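## Task

Carry plate C16 to the empty nest OUT and leave it seated flat inside the locators, its well A1 corner matching the nest corner labelled A1. All other plates must be back where they began, either seated on their nest or home in their slot of hotel H1. Nothing may rely on the robot to stay put at the end; open the gripper and pull away before finishing.

## Robot and tools

Robot: a single four-axis plate handler with one parallel gripper that always stays level (no tilt). Its joints, reported in the Joint positions line in this order, are: lift (m, 0.000 to 0.550), shoulder (rad, -2.000 to 2.000), elbow (rad, -2.800 to 2.800), wrist yaw (rad, -12.566 to 12.566), then the pad gap in metres. Keep the elbow at least 0.4 rad away from 0, otherwise the arm may fold and fault. The commanded point, end_effector_position, sits midway between the two rubber pads, roughly 2 to 3 cm behind the fingertips. Fingers point along the gripper's +x axis and close along its y axis.

Scene: plates sit in hotel H1 (6 slots, slot 1 lowest) or on nests N1, N2; only their ID labels tell them apart. Well A1 is at the cut-off corner of each plate. Nest RG, in front of H1, can be used as a temporary set-down spot. A plate is home in H1 when it rests flat on the shelf's two prongs, a short edge facing front, behind both front pins and between the side pins. Seated on a nest means lying flat within its locators.

Frames: state lines give end_effector_position (m) and end_effector_quat_wxyz in the scene frame, origin on the table under the arm base, +z up, +y to the left when facing +x. The printed position may be slightly wrong, more so at long reach.

Tool execute_actions, argument actions: a list with at most one item. Empty list = just report state (with pictures). An item {"rows": [...], "steps": n} runs up to 15 control steps of 1/30 s (default 15, minimum 7); each row is used for one step and the final row repeats. An item {"steps": n} with no rows is a wait of up to 300 steps counted from the previous result. Optional pictures: true adds camera images.

A row is five numbers, each in [-1, 1]: dx, dy, dz, rz, opening. The first four are an offset, in the gripper's own axes, from the gripper pose shown in the latest result (or, before any such result in the scene, or for later calls in the same reply, from the pose at action start). Every row is measured from that same reference, not chained. Scale: 1.0 equals 0.6 m for dx, dy, dz and 180 degrees for rz; rz rotates from +x toward +y. So zero offsets pull the arm back to the reference pose, they do not hold still. Opening is absolute: +1 fully open (0.140 m), -1 closed (0.066 m gap remains). Closing from fully open takes at least about 0.6 s.

Tool move, arguments target (one row of five numbers, same meaning and reference as above) and speed (m/s, 0.002 to 0.5, default 0.25; turning up to twice that in rad/s). It drives a straight path of 0.5 to 10 s toward the target; longer paths are cut at 10 s. The opening is applied at the start. It does not avoid obstacles, may overshoot speed (especially with a nearly straight arm), and contact is harder at higher speed or with a target set deeper past the contact. Its result adds a move: line such as done, off_target, moving, held or fault, plus active limits (paced = pose clipped, held = some steps blocked) and distance to target.

Tool wait, argument seconds (0 to 10): lets time pass without new commands. Tool zoom_image, arguments camera (only cam_wrist, 616x616 fisheye) and region [x0, y0, x1, y1] in pixels, at most 504 square.

Control behaviour: each step the commanded pose is clipped to within 70 mm and 16 degrees of the measured pose, then joints follow by damped inverse kinematics. After an action the arm continues only to the last clipped pose, so far targets need several calls; check the reported pose. Results are sampled 7 steps before an action ends; those remaining steps run afterward. A Hand target line appears only when nothing is pending. HELD marks steps where a clearance check blocked the row; a pose unreachable line means the check altered the command.

Gripping: grip_measured uses the command scale. To hold, command roughly 0.04 below grip_measured; smaller margins grip more lightly. Readings may be off by about 1 mm consistently. Pad force is about 18 N; fast closing can press harder.

Cautions: joint load limits are lift 54 N, shoulder 8.1 N m, elbow 4.05 N m, wrist yaw 1.35 N m, including held weight; exceeding one freezes the arm for 10 s and drops the rest of the call. Holding loads heats motors; MOTOR HOT warns from 85 C and at 100 C an OVER-TEMPERATURE FAULT brakes the arm. Occasional tugs on held parts or pushes on loose items may occur. Avoid drops, slips, slamming, hard pushes and knocking anything off the table, which ends the scene. Finish each scene with the fingers open and the gripper moved clear.

Each tool is called after ">>>" as name(argument=value, ...) on one line, values as JSON.

## Session

I'll start by looking at the scene.

>>> execute_actions(actions=[])

Scene clock: 0.00 s of 9600.00 s.
end_effector_position=(+0.4312, +0.3303, +0.1972) grip_measured=+0.98 end_effector_quat_wxyz=(+0.831, +0.000, +0.000, -0.556)
Joint positions: [ 0.192  1.395  2.62  -5.196  0.139]
Motor temperatures (°C, as the motors report them): [31 25 25 26]
Hand target: +0.431, +0.330, +0.197; +0.831, +0.000, +0.000, -0.556

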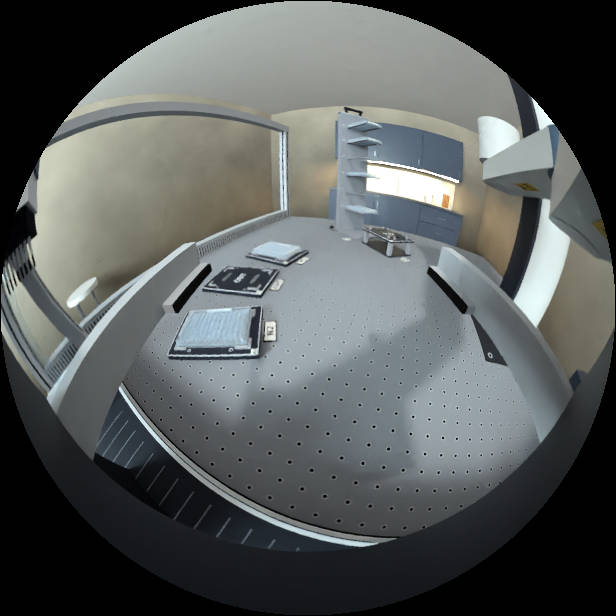

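>>> zoom_image(camera="cam_wrist", region=[140, 80, 480, 400])

>>> zoom_image(camera="cam_wrist", region=[300, 90, 480, 270])

>>> zoom_image(camera="cam_wrist", region=[150, 220, 330, 380])

Region (140, 80, 480, 400) of cam_wrist's 616x616 image, scaled by 1.482, with more detail than that image has; it fills the top 474 rows of this view, and the rest is white.

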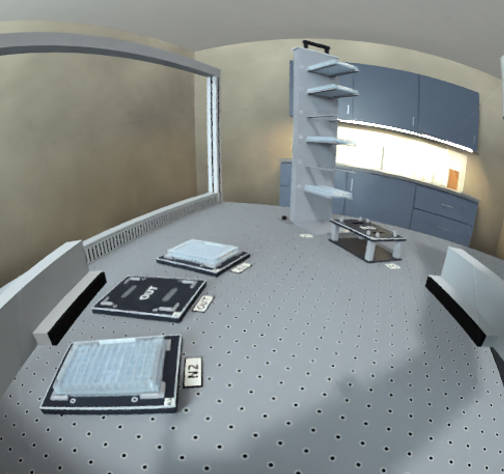

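Region (300, 90, 480, 270) of cam_wrist's 616x616 image, scaled by 2.800, with more detail than that image has.

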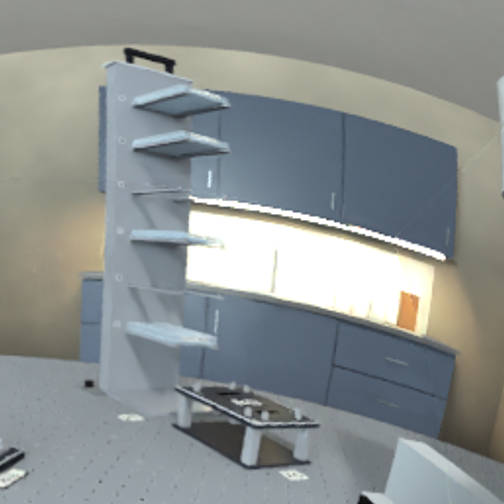

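Region (150, 220, 330, 380) of cam_wrist's 616x616 image, scaled by 2.800, with more detail than that image has.

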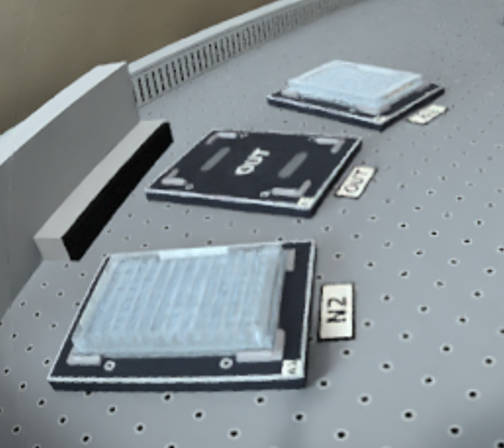

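>>> zoom_image(camera="cam_wrist", region=[160, 295, 290, 370])

>>> zoom_image(camera="cam_wrist", region=[195, 230, 325, 305])

>>> zoom_image(camera="cam_wrist", region=[325, 100, 425, 270])

Region (160, 295, 290, 370) of cam_wrist's 616x616 image, scaled by 3.877, with more detail than that image has; it fills the top 291 rows of this view, and the rest is white.

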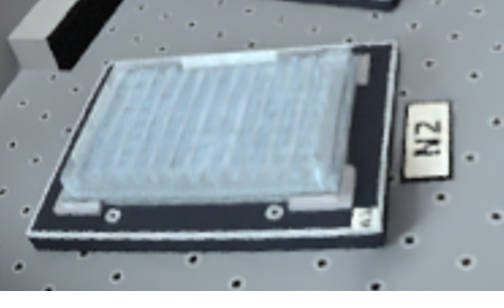

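Region (195, 230, 325, 305) of cam_wrist's 616x616 image, scaled by 3.877, with more detail than that image has; it fills the top 291 rows of this view, and the rest is white.

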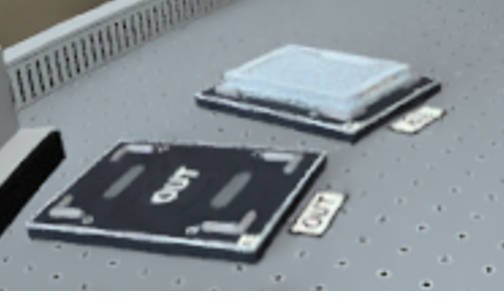

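Region (325, 100, 425, 270) of cam_wrist's 616x616 image, scaled by 2.965, with more detail than that image has; it fills the left 296 columns of this view, and the rest is white.

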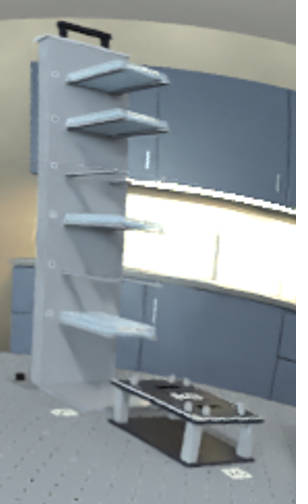

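>>> zoom_image(camera="cam_wrist", region=[190, 298, 250, 328])

>>> zoom_image(camera="cam_wrist", region=[240, 232, 320, 272])

>>> zoom_image(camera="cam_wrist", region=[335, 110, 395, 170])

>>> zoom_image(camera="cam_wrist", region=[335, 160, 425, 265])

Region (190, 298, 250, 328) of cam_wrist's 616x616 image, scaled by 8.400, with more detail than that image has.

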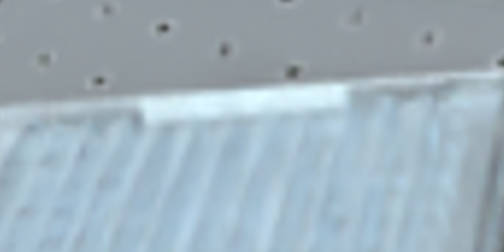

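Region (240, 232, 320, 272) of cam_wrist's 616x616 image, scaled by 6.300, with more detail than that image has.

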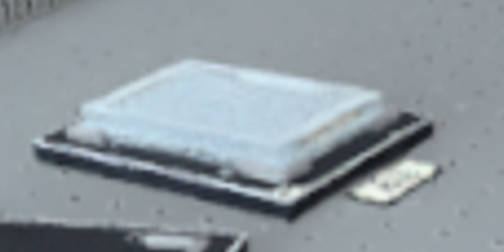

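Region (335, 110, 395, 170) of cam_wrist's 616x616 image, scaled by 8.400, with more detail than that image has.

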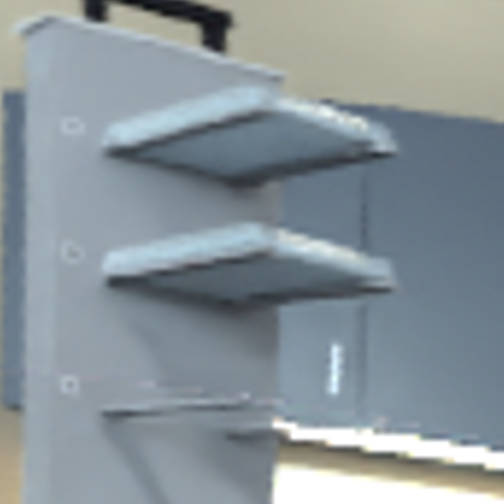

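Region (335, 160, 425, 265) of cam_wrist's 616x616 image, scaled by 4.800, with more detail than that image has; it fills the left 432 columns of this view, and the rest is white.

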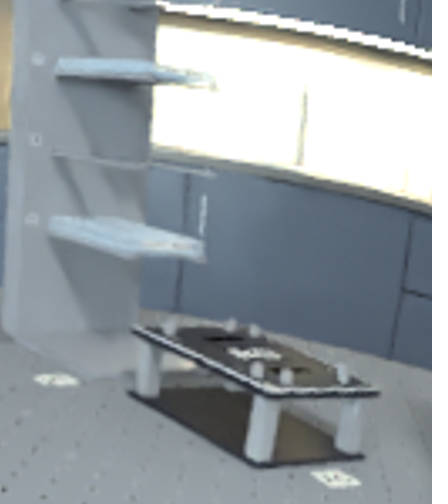

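>>> move(target=[0.5722, -0.2737, 0.088, 0.0533, 1.0], speed=0.35)

Scene clock: 15.30 s of 9600.00 s.
end_effector_position=(+0.4098, -0.0497, +0.2500) grip_measured=+0.98 end_effector_quat_wxyz=(+0.874, +0.000, +0.000, -0.485)
Joint positions: [ 0.245  1.424  0.669 -3.107  0.139]
Motor temperatures (°C, as the motors report them): [31 25 25 26]
Hand target: +0.410, -0.050, +0.250; +0.875, +0.000, +0.000, -0.485
Off the commanded pose: 0.000 m, 0 deg.
Kept back: nothing.
After step 90, 10.63 s passed at rest.
move: done

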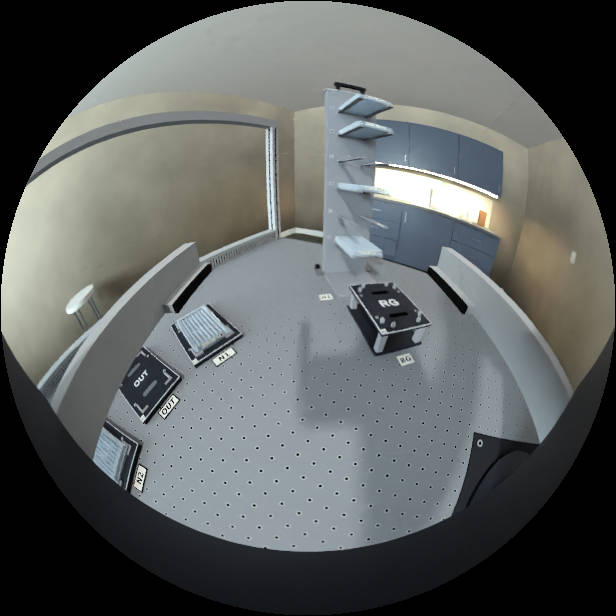

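>>> zoom_image(camera="cam_wrist", region=[310, 70, 440, 200])

>>> zoom_image(camera="cam_wrist", region=[305, 170, 445, 370])

>>> zoom_image(camera="cam_wrist", region=[80, 290, 260, 500])

Region (310, 70, 440, 200) of cam_wrist's 616x616 image, scaled by 3.877, with more detail than that image has.

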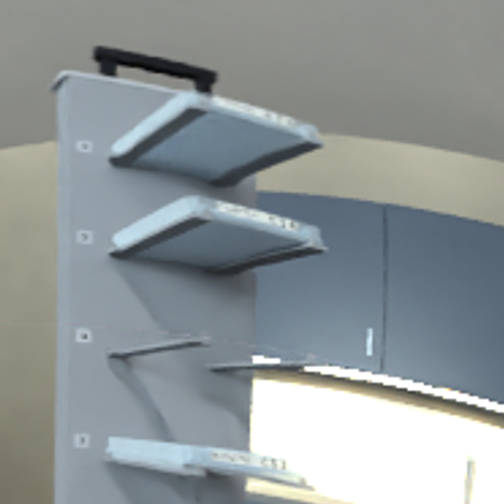

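Region (305, 170, 445, 370) of cam_wrist's 616x616 image, scaled by 2.520, with more detail than that image has; it fills the left 353 columns of this view, and the rest is white.

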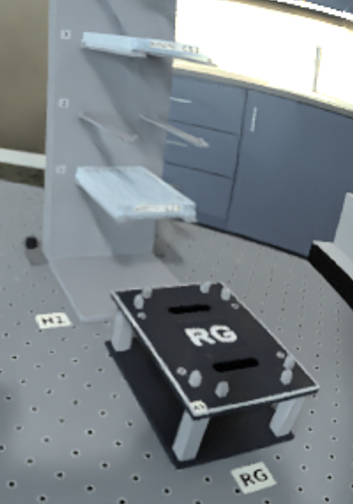

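Region (80, 290, 260, 500) of cam_wrist's 616x616 image, scaled by 2.400, with more detail than that image has; it fills the left 432 columns of this view, and the rest is white.

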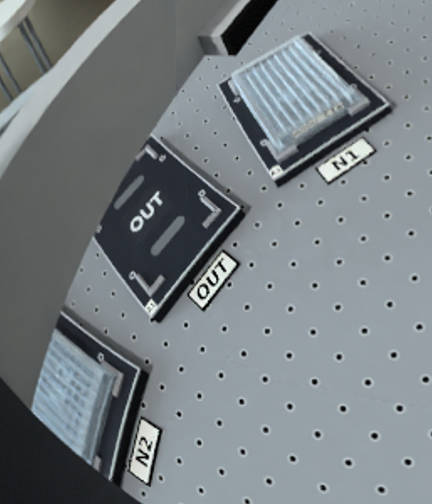

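>>> zoom_image(camera="cam_wrist", region=[350, 85, 400, 145])

>>> zoom_image(camera="cam_wrist", region=[335, 170, 400, 265])

>>> zoom_image(camera="cam_wrist", region=[170, 300, 250, 370])

Region (350, 85, 400, 145) of cam_wrist's 616x616 image, scaled by 8.400, with more detail than that image has.

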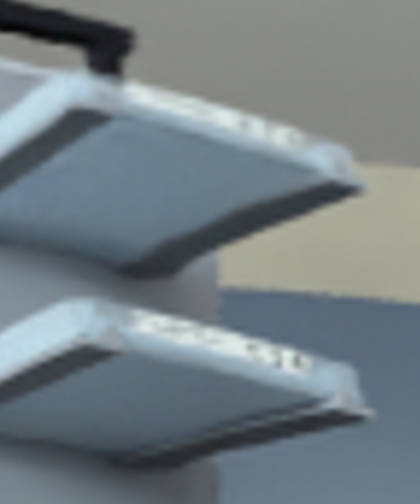

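Region (335, 170, 400, 265) of cam_wrist's 616x616 image, scaled by 5.305, with more detail than that image has; it fills the left 345 columns of this view, and the rest is white.

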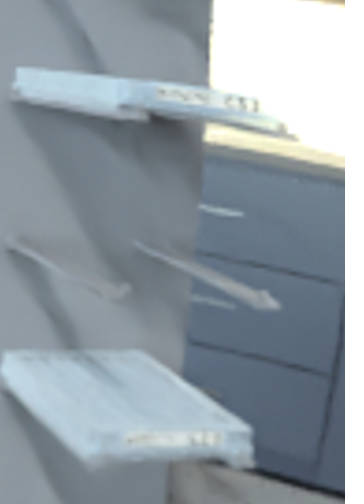

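Region (170, 300, 250, 370) of cam_wrist's 616x616 image, scaled by 6.300, with more detail than that image has; it fills the top 441 rows of this view, and the rest is white.

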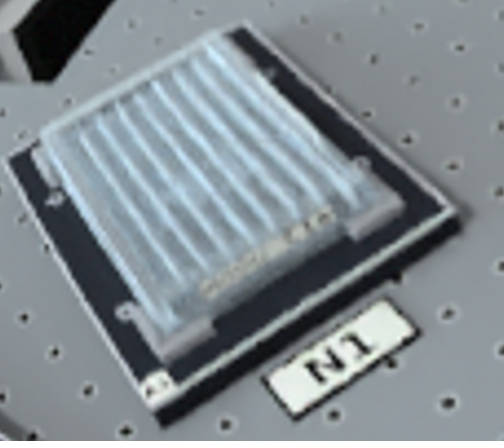

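>>> move(target=[0.3471, -0.1371, 0.0833, -0.0383, 1.0], speed=0.35)

Scene clock: 26.13 s of 9600.00 s.
end_effector_position=(+0.4502, -0.2699, +0.3000) grip_measured=+0.98 end_effector_quat_wxyz=(+0.844, +0.000, +0.000, -0.537)
Joint positions: [ 0.295  0.334  1.032 -2.5    0.139]
Motor temperatures (°C, as the motors report them): [31 25 25 26]
Hand target: +0.450, -0.270, +0.300; +0.844, +0.000, +0.000, -0.537
Off the commanded pose: 0.000 m, 0 deg.
Kept back: nothing.
After step 90, 6.57 s passed at rest.
move: done; limits=paced

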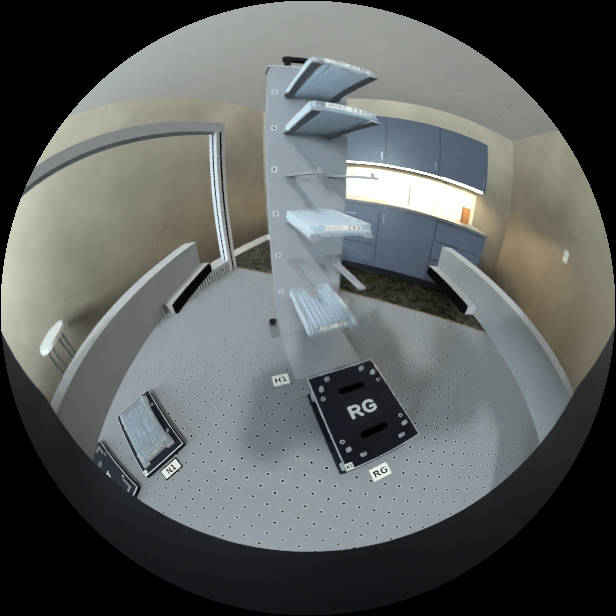

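>>> zoom_image(camera="cam_wrist", region=[300, 50, 400, 150])

>>> zoom_image(camera="cam_wrist", region=[280, 195, 390, 255])

>>> zoom_image(camera="cam_wrist", region=[280, 270, 380, 350])

Region (300, 50, 400, 150) of cam_wrist's 616x616 image, scaled by 5.040, with more detail than that image has.

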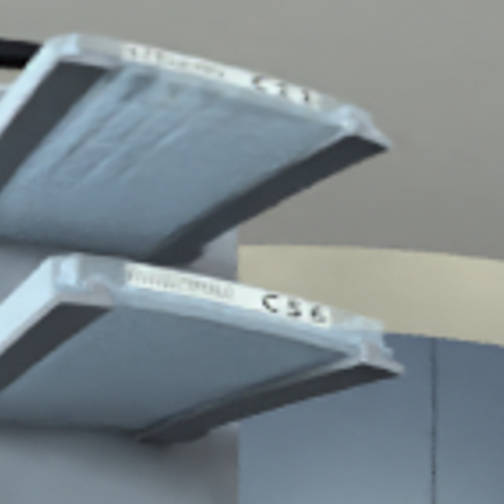

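Region (280, 195, 390, 255) of cam_wrist's 616x616 image, scaled by 4.582, with more detail than that image has; it fills the top 275 rows of this view, and the rest is white.

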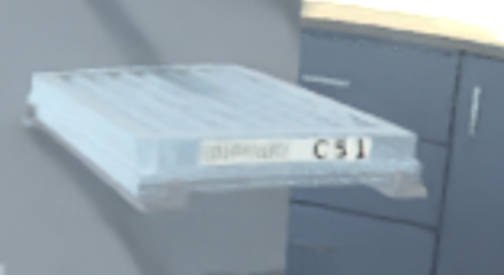

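Region (280, 270, 380, 350) of cam_wrist's 616x616 image, scaled by 5.040, with more detail than that image has; it fills the top 403 rows of this view, and the rest is white.

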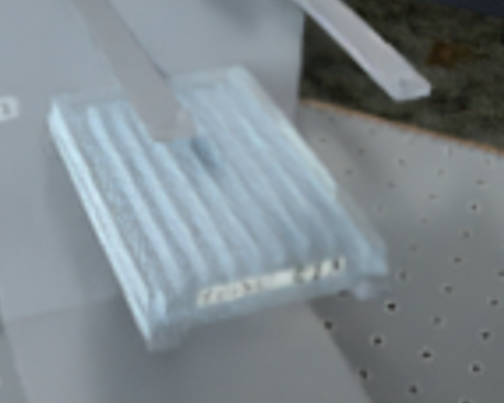

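>>> zoom_image(camera="cam_wrist", region=[335, 55, 375, 80])

>>> zoom_image(camera="cam_wrist", region=[315, 315, 355, 335])

>>> zoom_image(camera="cam_wrist", region=[340, 100, 375, 120])

>>> zoom_image(camera="cam_wrist", region=[110, 385, 200, 485])

Region (335, 55, 375, 80) of cam_wrist's 616x616 image, scaled by 12.600, with more detail than that image has; it fills the top 315 rows of this view, and the rest is white.

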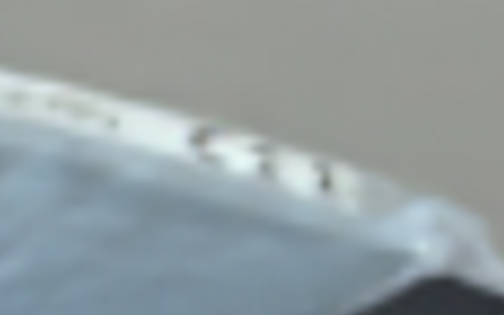

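Region (315, 315, 355, 335) of cam_wrist's 616x616 image, scaled by 12.600, with more detail than that image has.

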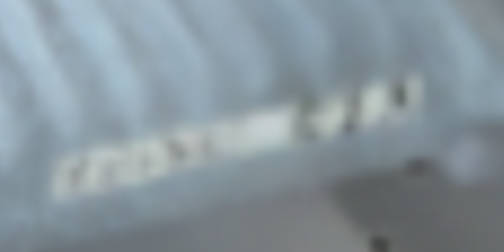

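Region (340, 100, 375, 120) of cam_wrist's 616x616 image, scaled by 14.400, with more detail than that image has; it fills the top 288 rows of this view, and the rest is white.

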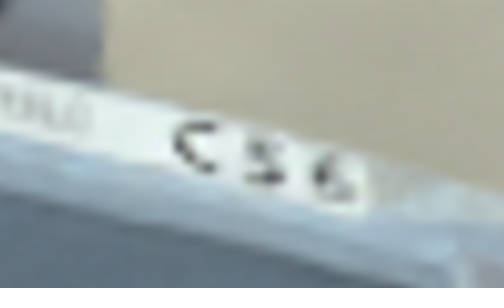

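Region (110, 385, 200, 485) of cam_wrist's 616x616 image, scaled by 5.040, with more detail than that image has; it fills the left 454 columns of this view, and the rest is white.

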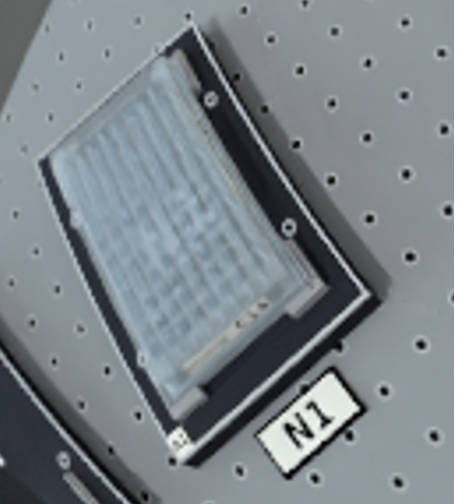

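>>> zoom_image(camera="cam_wrist", region=[260, 330, 430, 490])

>>> zoom_image(camera="cam_wrist", region=[260, 150, 390, 310])

Region (260, 330, 430, 490) of cam_wrist's 616x616 image, scaled by 2.965, with more detail than that image has; it fills the top 474 rows of this view, and the rest is white.

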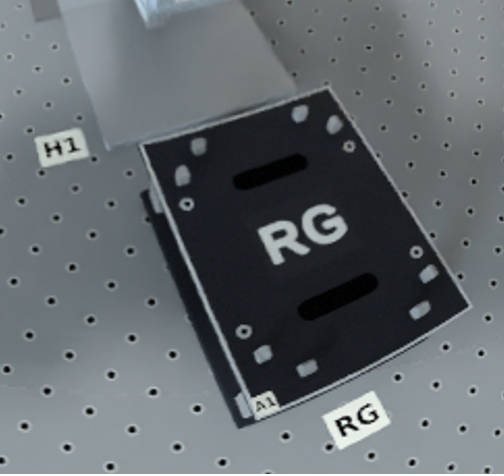

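Region (260, 150, 390, 310) of cam_wrist's 616x616 image, scaled by 3.150, with more detail than that image has; it fills the left 410 columns of this view, and the rest is white.

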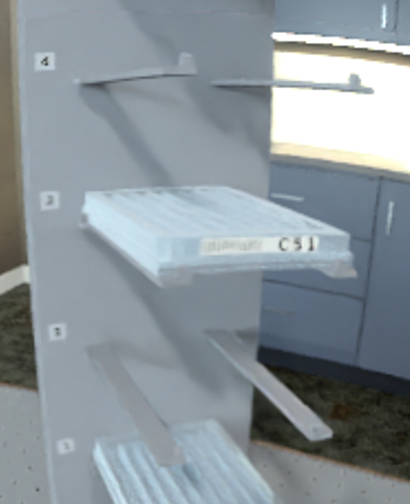

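>>> move(target=[0.1035, -0.1294, -0.2833, 0.1024, 1.0], speed=0.3)

Scene clock: 32.97 s of 9600.00 s.
end_effector_position=(+0.4060, -0.3591, +0.1300) grip_measured=+0.98 end_effector_quat_wxyz=(+0.919, +0.000, +0.000, -0.395)
Joint positions: [ 0.125 -0.221  1.177 -1.768  0.139]
Motor temperatures (°C, as the motors report them): [31 25 25 26]
Hand target: +0.406, -0.359, +0.130; +0.919, +0.000, +0.000, -0.395
Off the commanded pose: 0.000 m, 0 deg.
Kept back: nothing.
After step 90, 2.70 s passed at rest.
move: done

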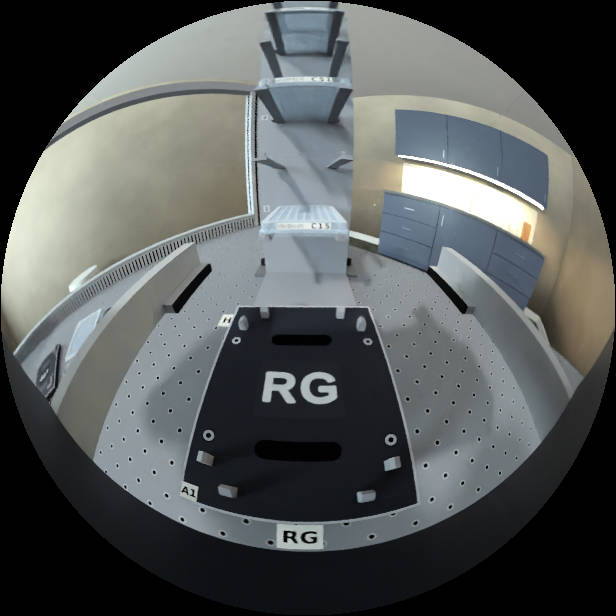

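>>> zoom_image(camera="cam_wrist", region=[250, 190, 360, 260])

>>> zoom_image(camera="cam_wrist", region=[250, 0, 370, 180])

Region (250, 190, 360, 260) of cam_wrist's 616x616 image, scaled by 4.582, with more detail than that image has; it fills the top 321 rows of this view, and the rest is white.

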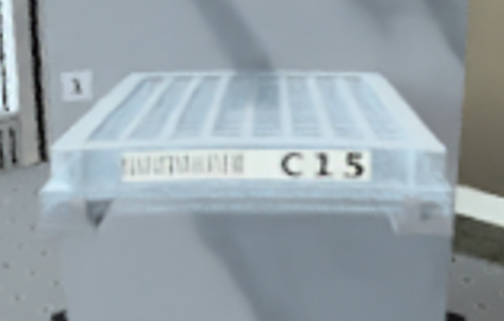

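Region (250, 0, 370, 180) of cam_wrist's 616x616 image, scaled by 2.800, with more detail than that image has.

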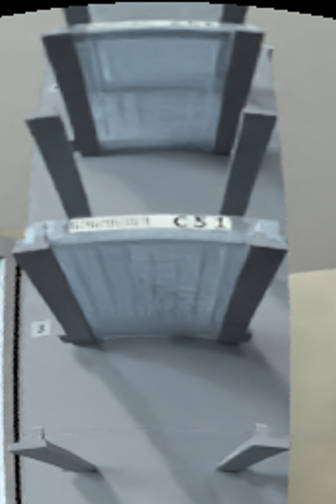

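>>> move(target=[-0.2072, 0.4815, -0.0667, 0.2028, 1.0], speed=0.35)

Scene clock: 37.27 s of 9600.00 s.
end_effector_position=(+0.5303, -0.0700, +0.0899) grip_measured=+0.98 end_effector_quat_wxyz=(+0.996, +0.000, +0.000, -0.087)
Joint positions: [ 0.085  0.764  0.87  -1.808  0.139]
Motor temperatures (°C, as the motors report them): [31 25 25 26]
Hand target: +0.530, -0.070, +0.090; +0.996, +0.000, +0.000, -0.087
Off the commanded pose: 0.000 m, 0 deg.
Kept back: nothing.
move: done

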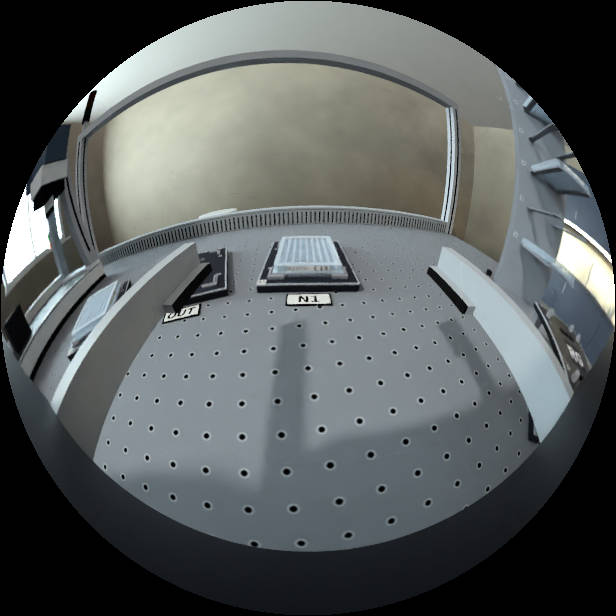

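>>> zoom_image(camera="cam_wrist", region=[250, 225, 370, 310])

>>> zoom_image(camera="cam_wrist", region=[50, 260, 170, 370])

Region (250, 225, 370, 310) of cam_wrist's 616x616 image, scaled by 4.200, with more detail than that image has; it fills the top 357 rows of this view, and the rest is white.

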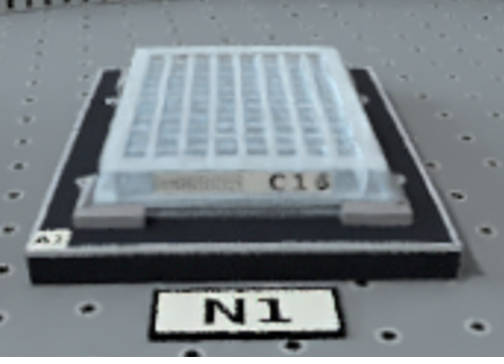

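Region (50, 260, 170, 370) of cam_wrist's 616x616 image, scaled by 4.200, with more detail than that image has; it fills the top 462 rows of this view, and the rest is white.

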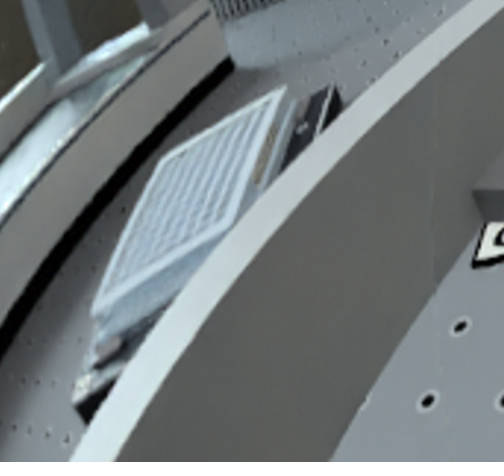

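>>> zoom_image(camera="cam_wrist", region=[265, 258, 350, 285])

Region (265, 258, 350, 285) of cam_wrist's 616x616 image, scaled by 5.929, with more detail than that image has; it fills the top 160 rows of this view, and the rest is white.

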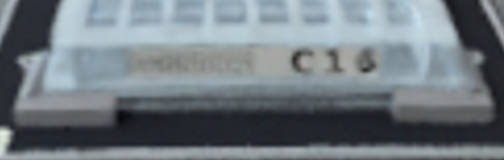

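>>> move(target=[0.125, 0.0, 0.05, 0.0, 1.0], speed=0.25)

Scene clock: 39.07 s of 9600.00 s.
end_effector_position=(+0.6042, -0.0830, +0.1200) grip_measured=+0.98 end_effector_quat_wxyz=(+0.996, +0.000, +0.000, -0.087)
Joint positions: [ 0.115  0.656  1.208 -2.038  0.139]
Motor temperatures (°C, as the motors report them): [31 25 25 26]
Hand target: +0.604, -0.083, +0.120; +0.996, +0.000, +0.000, -0.087
Off the commanded pose: 0.000 m, 0 deg.
Kept back: nothing.
move: done

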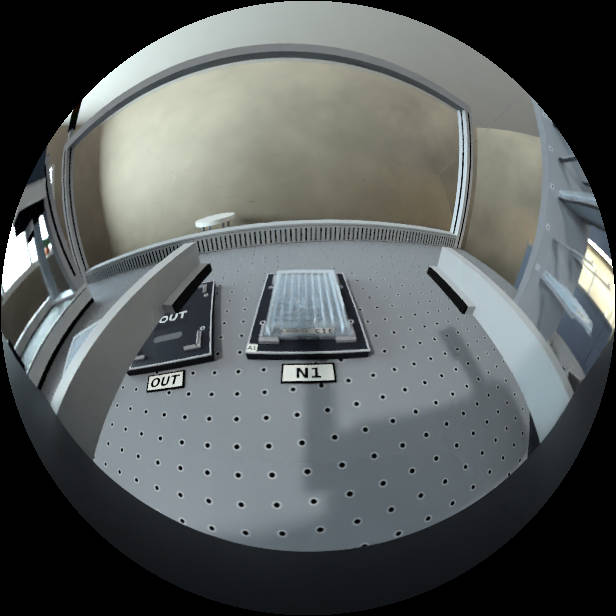

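>>> zoom_image(camera="cam_wrist", region=[240, 260, 380, 365])

Region (240, 260, 380, 365) of cam_wrist's 616x616 image, scaled by 3.600, with more detail than that image has; it fills the top 378 rows of this view, and the rest is white.

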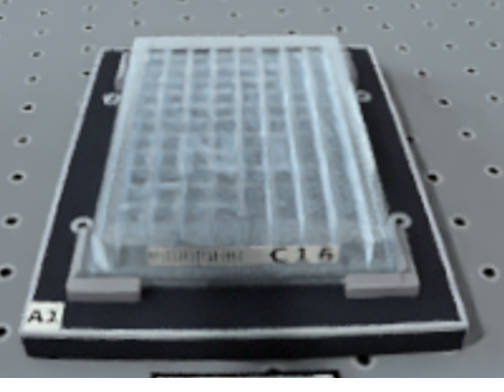

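>>> zoom_image(camera="cam_wrist", region=[265, 262, 350, 292])

>>> zoom_image(camera="cam_wrist", region=[250, 310, 370, 350])

Region (265, 262, 350, 292) of cam_wrist's 616x616 image, scaled by 5.929, with more detail than that image has; it fills the top 178 rows of this view, and the rest is white.

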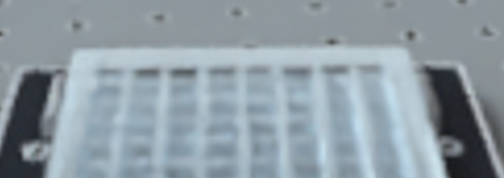

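Region (250, 310, 370, 350) of cam_wrist's 616x616 image, scaled by 4.200, with more detail than that image has.

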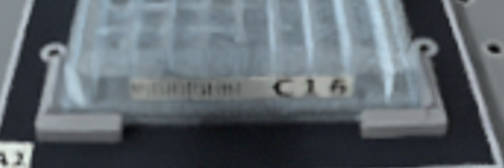

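>>> zoom_image(camera="cam_wrist", region=[150, 235, 230, 325])

>>> zoom_image(camera="cam_wrist", region=[410, 235, 490, 325])

Region (150, 235, 230, 325) of cam_wrist's 616x616 image, scaled by 5.600, with more detail than that image has.

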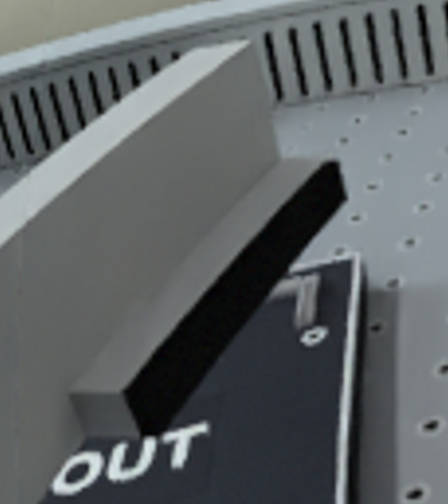

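Region (410, 235, 490, 325) of cam_wrist's 616x616 image, scaled by 5.600, with more detail than that image has.

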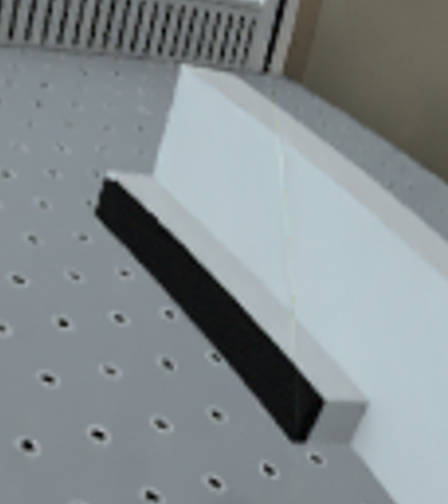

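>>> move(target=[0.2192, 0.0182, -0.075, 0.0056, 1.0], speed=0.2)

Scene clock: 45.20 s of 9600.00 s.
end_effector_position=(+0.7356, -0.0951, +0.0749) grip_measured=+0.98 end_effector_quat_wxyz=(+0.997, +0.000, +0.000, -0.078)
Joint positions: [ 0.07   0.379  1.934 -2.468  0.139]
Motor temperatures (°C, as the motors report them): [31 25 25 26]
Hand target: +0.736, -0.095, +0.075; +0.997, +0.000, +0.000, -0.078
Off the commanded pose: 0.000 m, 0 deg.
Kept back: nothing.
After step 90, 2.03 s passed at rest.
move: done

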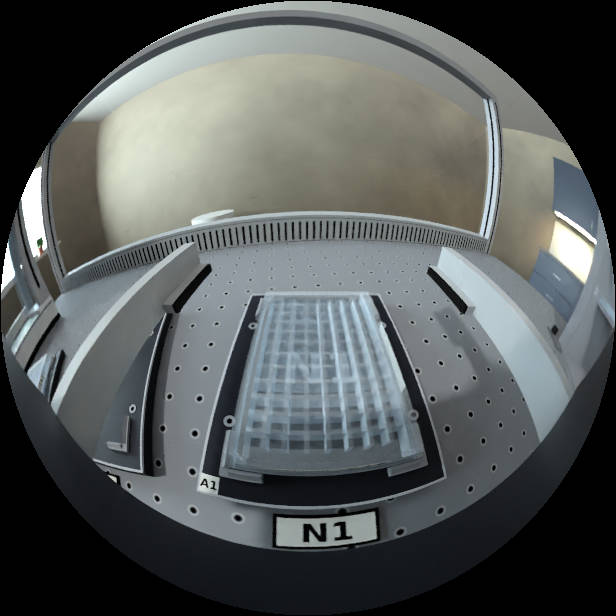

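>>> zoom_image(camera="cam_wrist", region=[190, 280, 460, 520])

>>> zoom_image(camera="cam_wrist", region=[200, 410, 320, 500])

>>> zoom_image(camera="cam_wrist", region=[330, 410, 450, 500])

>>> zoom_image(camera="cam_wrist", region=[240, 285, 400, 345])

Region (190, 280, 460, 520) of cam_wrist's 616x616 image, scaled by 1.867, with more detail than that image has.

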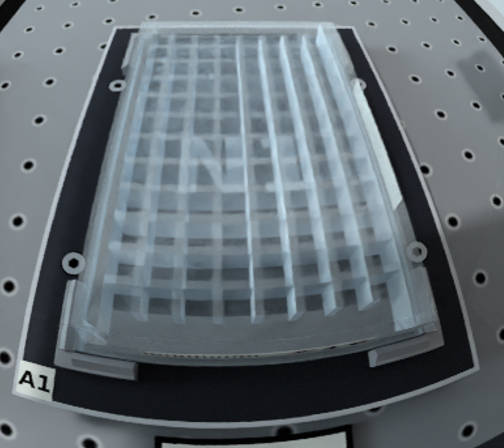

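Region (200, 410, 320, 500) of cam_wrist's 616x616 image, scaled by 4.200, with more detail than that image has; it fills the top 378 rows of this view, and the rest is white.

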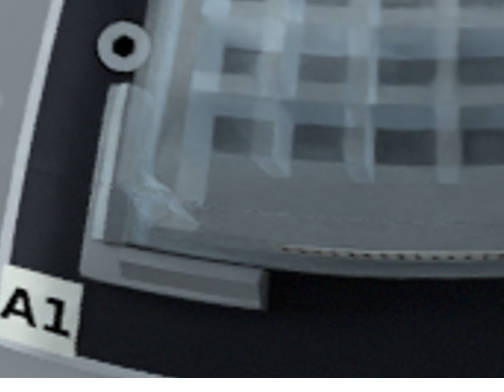

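Region (330, 410, 450, 500) of cam_wrist's 616x616 image, scaled by 4.200, with more detail than that image has; it fills the top 378 rows of this view, and the rest is white.

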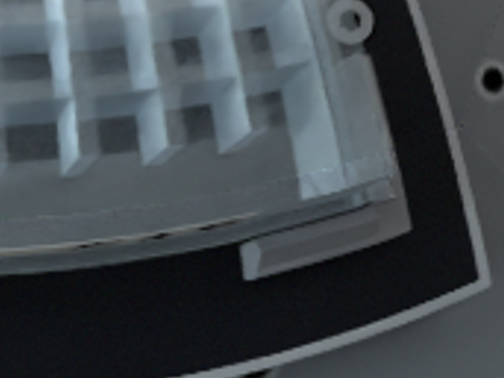

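Region (240, 285, 400, 345) of cam_wrist's 616x616 image, scaled by 3.150, with more detail than that image has; it fills the top 189 rows of this view, and the rest is white.

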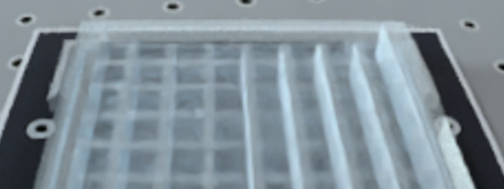

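>>> zoom_image(camera="cam_wrist", region=[220, 230, 420, 300])

>>> zoom_image(camera="cam_wrist", region=[380, 290, 520, 540])

Region (220, 230, 420, 300) of cam_wrist's 616x616 image, scaled by 2.520, with more detail than that image has; it fills the top 176 rows of this view, and the rest is white.

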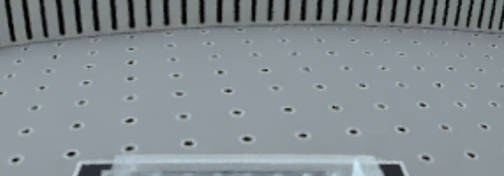

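Region (380, 290, 520, 540) of cam_wrist's 616x616 image, scaled by 2.016, with more detail than that image has; it fills the left 282 columns of this view, and the rest is white.

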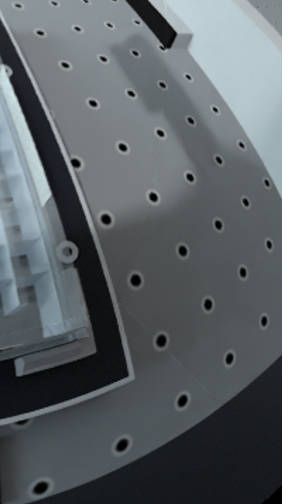

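>>> move(target=[-0.02, 0.0, -0.065, 0.0, 1.0], speed=0.1)

Scene clock: 54.33 s of 9600.00 s.
end_effector_position=(+0.7237, -0.0933, +0.0359) grip_measured=+0.98 end_effector_quat_wxyz=(+0.997, +0.000, +0.000, -0.078)
Joint positions: [ 0.031  0.413  1.854 -2.424  0.139]
Motor temperatures (°C, as the motors report them): [31 25 25 26]
Hand target: +0.724, -0.093, +0.036; +0.997, +0.000, +0.000, -0.078
Off the commanded pose: 0.000 m, 0 deg.
Kept back: nothing.
After step 90, 5.40 s passed at rest.
move: done

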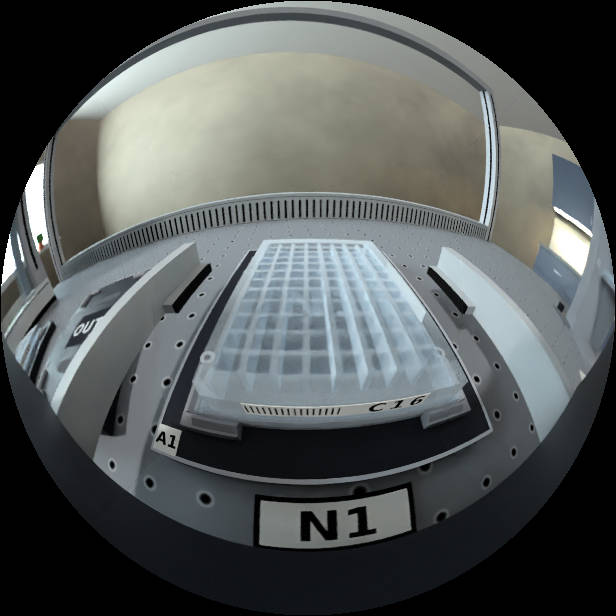

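>>> zoom_image(camera="cam_wrist", region=[140, 220, 510, 500])

>>> zoom_image(camera="cam_wrist", region=[150, 330, 290, 470])

>>> zoom_image(camera="cam_wrist", region=[370, 330, 510, 470])

Region (140, 220, 510, 500) of cam_wrist's 616x616 image, scaled by 1.362, with more detail than that image has; it fills the top 381 rows of this view, and the rest is white.

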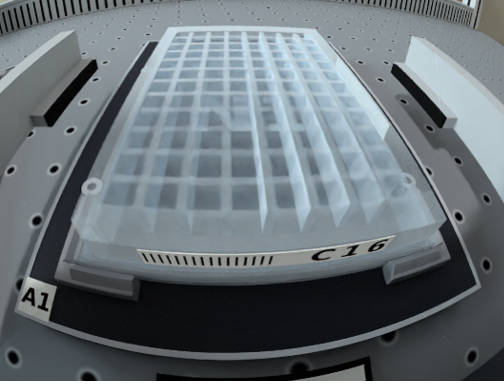

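Region (150, 330, 290, 470) of cam_wrist's 616x616 image, scaled by 3.600, with more detail than that image has.

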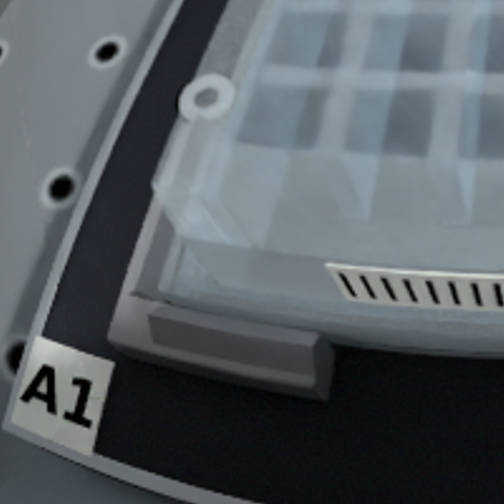

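Region (370, 330, 510, 470) of cam_wrist's 616x616 image, scaled by 3.600, with more detail than that image has.

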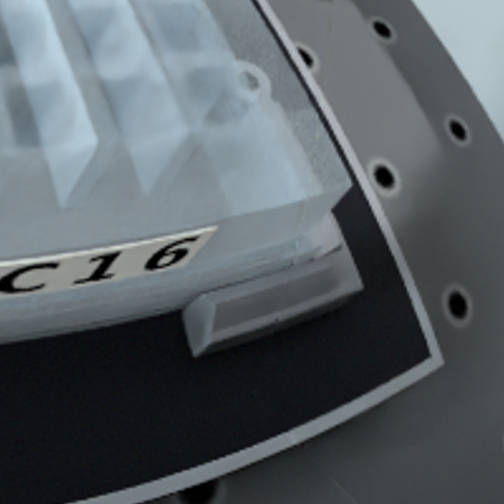

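>>> move(target=[0.0, 0.0, -0.009, 0.0, -0.25], speed=0.03)

Scene clock: 56.43 s of 9600.00 s.
end_effector_position=(+0.7237, -0.0933, +0.0305) grip_measured=-0.25 end_effector_quat_wxyz=(+0.997, +0.000, +0.000, -0.078)
Joint positions: [ 0.025  0.413  1.854 -2.424  0.094]
Motor temperatures (°C, as the motors report them): [31 25 25 26]
Hand target: +0.724, -0.093, +0.030; +0.997, +0.000, +0.000, -0.078
Off the commanded pose: 0.000 m, 0 deg.
Kept back: nothing.
move: done

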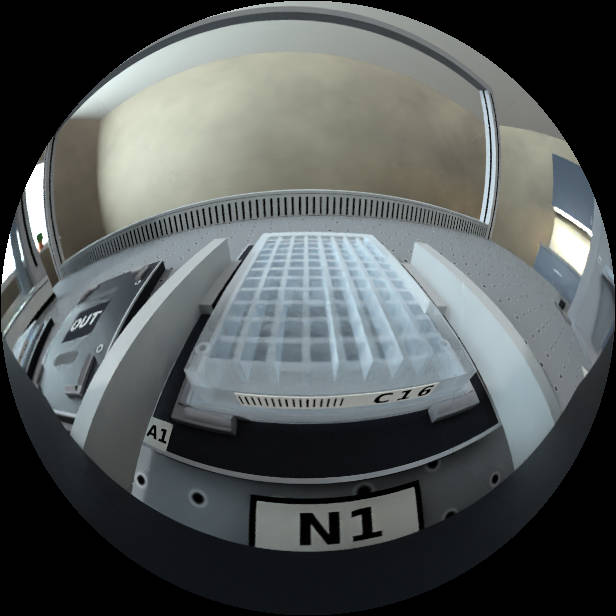

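>>> zoom_image(camera="cam_wrist", region=[170, 230, 310, 370])

>>> zoom_image(camera="cam_wrist", region=[350, 230, 490, 370])

Region (170, 230, 310, 370) of cam_wrist's 616x616 image, scaled by 3.600, with more detail than that image has.

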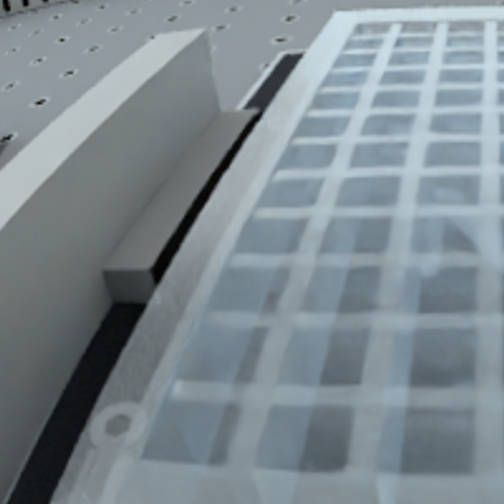

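Region (350, 230, 490, 370) of cam_wrist's 616x616 image, scaled by 3.600, with more detail than that image has.

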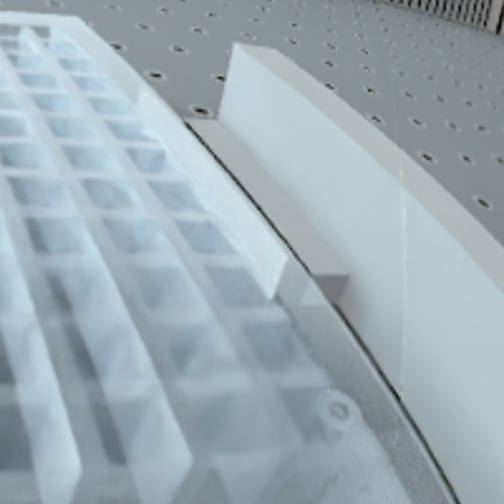

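>>> execute_actions(actions=[{"rows": [[0,0,-0.0017,0,-0.30],[0,0,-0.0017,0,-0.34],[0,0,-0.0017,0,-0.38],[0,0,-0.0017,0,-0.41],[0,0,-0.0017,0,-0.43],[0,0,-0.0017,0,-0.44],[0,0,-0.0017,0,-0.45],[0,0,-0.0017,0,-0.46],[0,0,-0.0017,0,-0.47],[0,0,-0.0017,0,-0.48],[0,0,-0.0017,0,-0.49],[0,0,-0.0017,0,-0.50],[0,0,-0.0017,0,-0.50],[0,0,-0.0017,0,-0.50],[0,0,-0.0017,0,-0.50]], "steps": 15}])

Scene clock: 57.73 s of 9600.00 s.
end_effector_position=(+0.7238, -0.0933, +0.0294) grip_measured=-0.45 end_effector_quat_wxyz=(+0.997, +0.000, +0.000, -0.078)
Joint positions: [ 0.024  0.413  1.854 -2.424  0.086]
Motor temperatures (°C, as the motors report them): [31 25 25 26]
Steps of this call (steps 1 to 31: nothing new was sent; steps 32 to 39: the first 8 steps of this action). Readings (end_effector_position):
32: (+0.7237, -0.0933, +0.0305)
33: (+0.7237, -0.0933, +0.0298)
35: (+0.7237, -0.0933, +0.0294)
39: the state above

>>> execute_actions(actions=[])

Scene clock: 57.97 s of 9600.00 s.
end_effector_position=(+0.7239, -0.0928, +0.0294) grip_measured=-0.49 end_effector_quat_wxyz=(+0.997, +0.000, +0.000, -0.077)
Joint positions: [ 0.024  0.414  1.855 -2.422  0.085]
Motor temperatures (°C, as the motors report them): [31 25 25 26]
Hand target: +0.724, -0.093, +0.029; +0.997, +0.000, +0.000, -0.078
Off the commanded pose: 0.001 m, 0 deg.
Kept back: nothing.
Steps of this call (steps 1 to 7: the last 7 steps of your previous action). Readings (end_effector_position):
1: (+0.7238, -0.0931, +0.0294)
2: (+0.7239, -0.0930, +0.0294)
4: (+0.7239, -0.0928, +0.0294)
7: the state above

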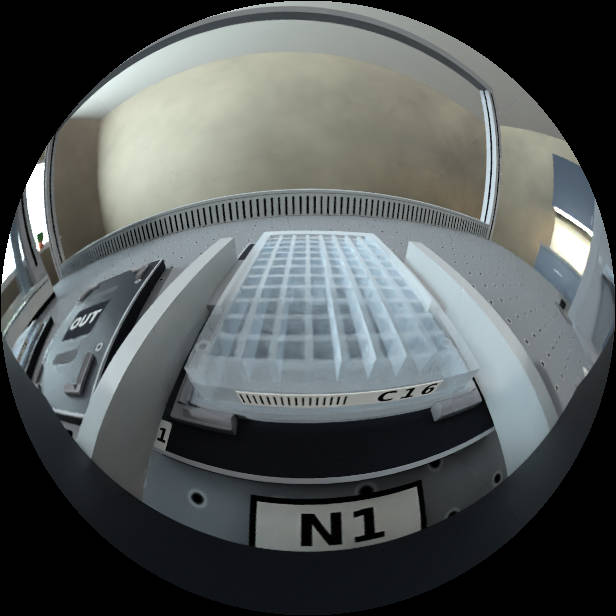

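>>> execute_actions(actions=[{"rows": [[0,0,0,0,-0.51],[0,0,0,0,-0.52],[0,0,0,0,-0.53],[0,0,0,0,-0.53]], "steps": 15}])

>>> execute_actions(actions=[])

Scene clock: 58.47 s of 9600.00 s.
end_effector_position=(+0.7240, -0.0926, +0.0294) grip_measured=-0.50 end_effector_quat_wxyz=(+0.997, +0.000, +0.000, -0.077)
Joint positions: [ 0.024  0.414  1.855 -2.422  0.085]
Motor temperatures (°C, as the motors report them): [31 25 25 26]
Steps of this call (steps 1 to 7: nothing new was sent; steps 8 to 15: the first 8 steps of this action). Readings (end_effector_position):
8: (+0.7239, -0.0927, +0.0294)
9: (+0.7240, -0.0926, +0.0294)
11: (+0.7240, -0.0926, +0.0294)
15: the state above

Scene clock: 58.70 s of 9600.00 s.
end_effector_position=(+0.7240, -0.0926, +0.0294) grip_measured=-0.50 end_effector_quat_wxyz=(+0.997, +0.000, +0.000, -0.077)
Joint positions: [ 0.024  0.414  1.855 -2.422  0.085]
Motor temperatures (°C, as the motors report them): [31 25 25 26]
Hand target: +0.724, -0.093, +0.029; +0.997, +0.000, +0.000, -0.077
Off the commanded pose: 0.000 m, 0 deg.
Kept back: nothing.
Steps of this call (steps 1 to 7: the last 7 steps of your previous action). Readings (end_effector_position):
1: (+0.7240, -0.0926, +0.0294)
2: (+0.7240, -0.0926, +0.0294)
4: (+0.7240, -0.0926, +0.0294)
7: the state above

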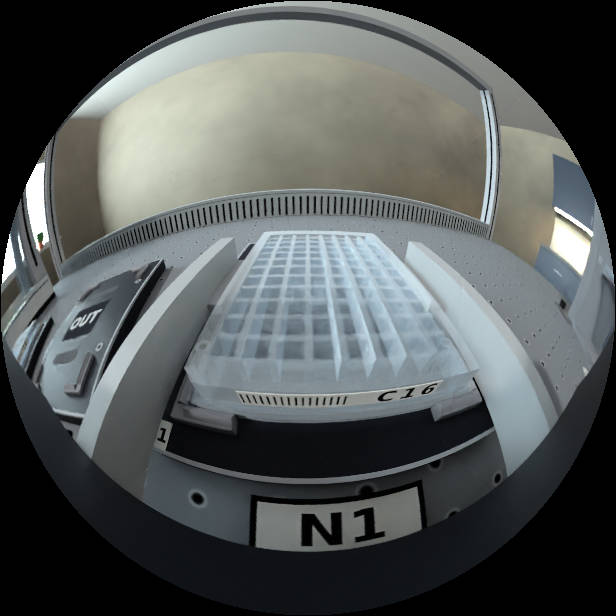

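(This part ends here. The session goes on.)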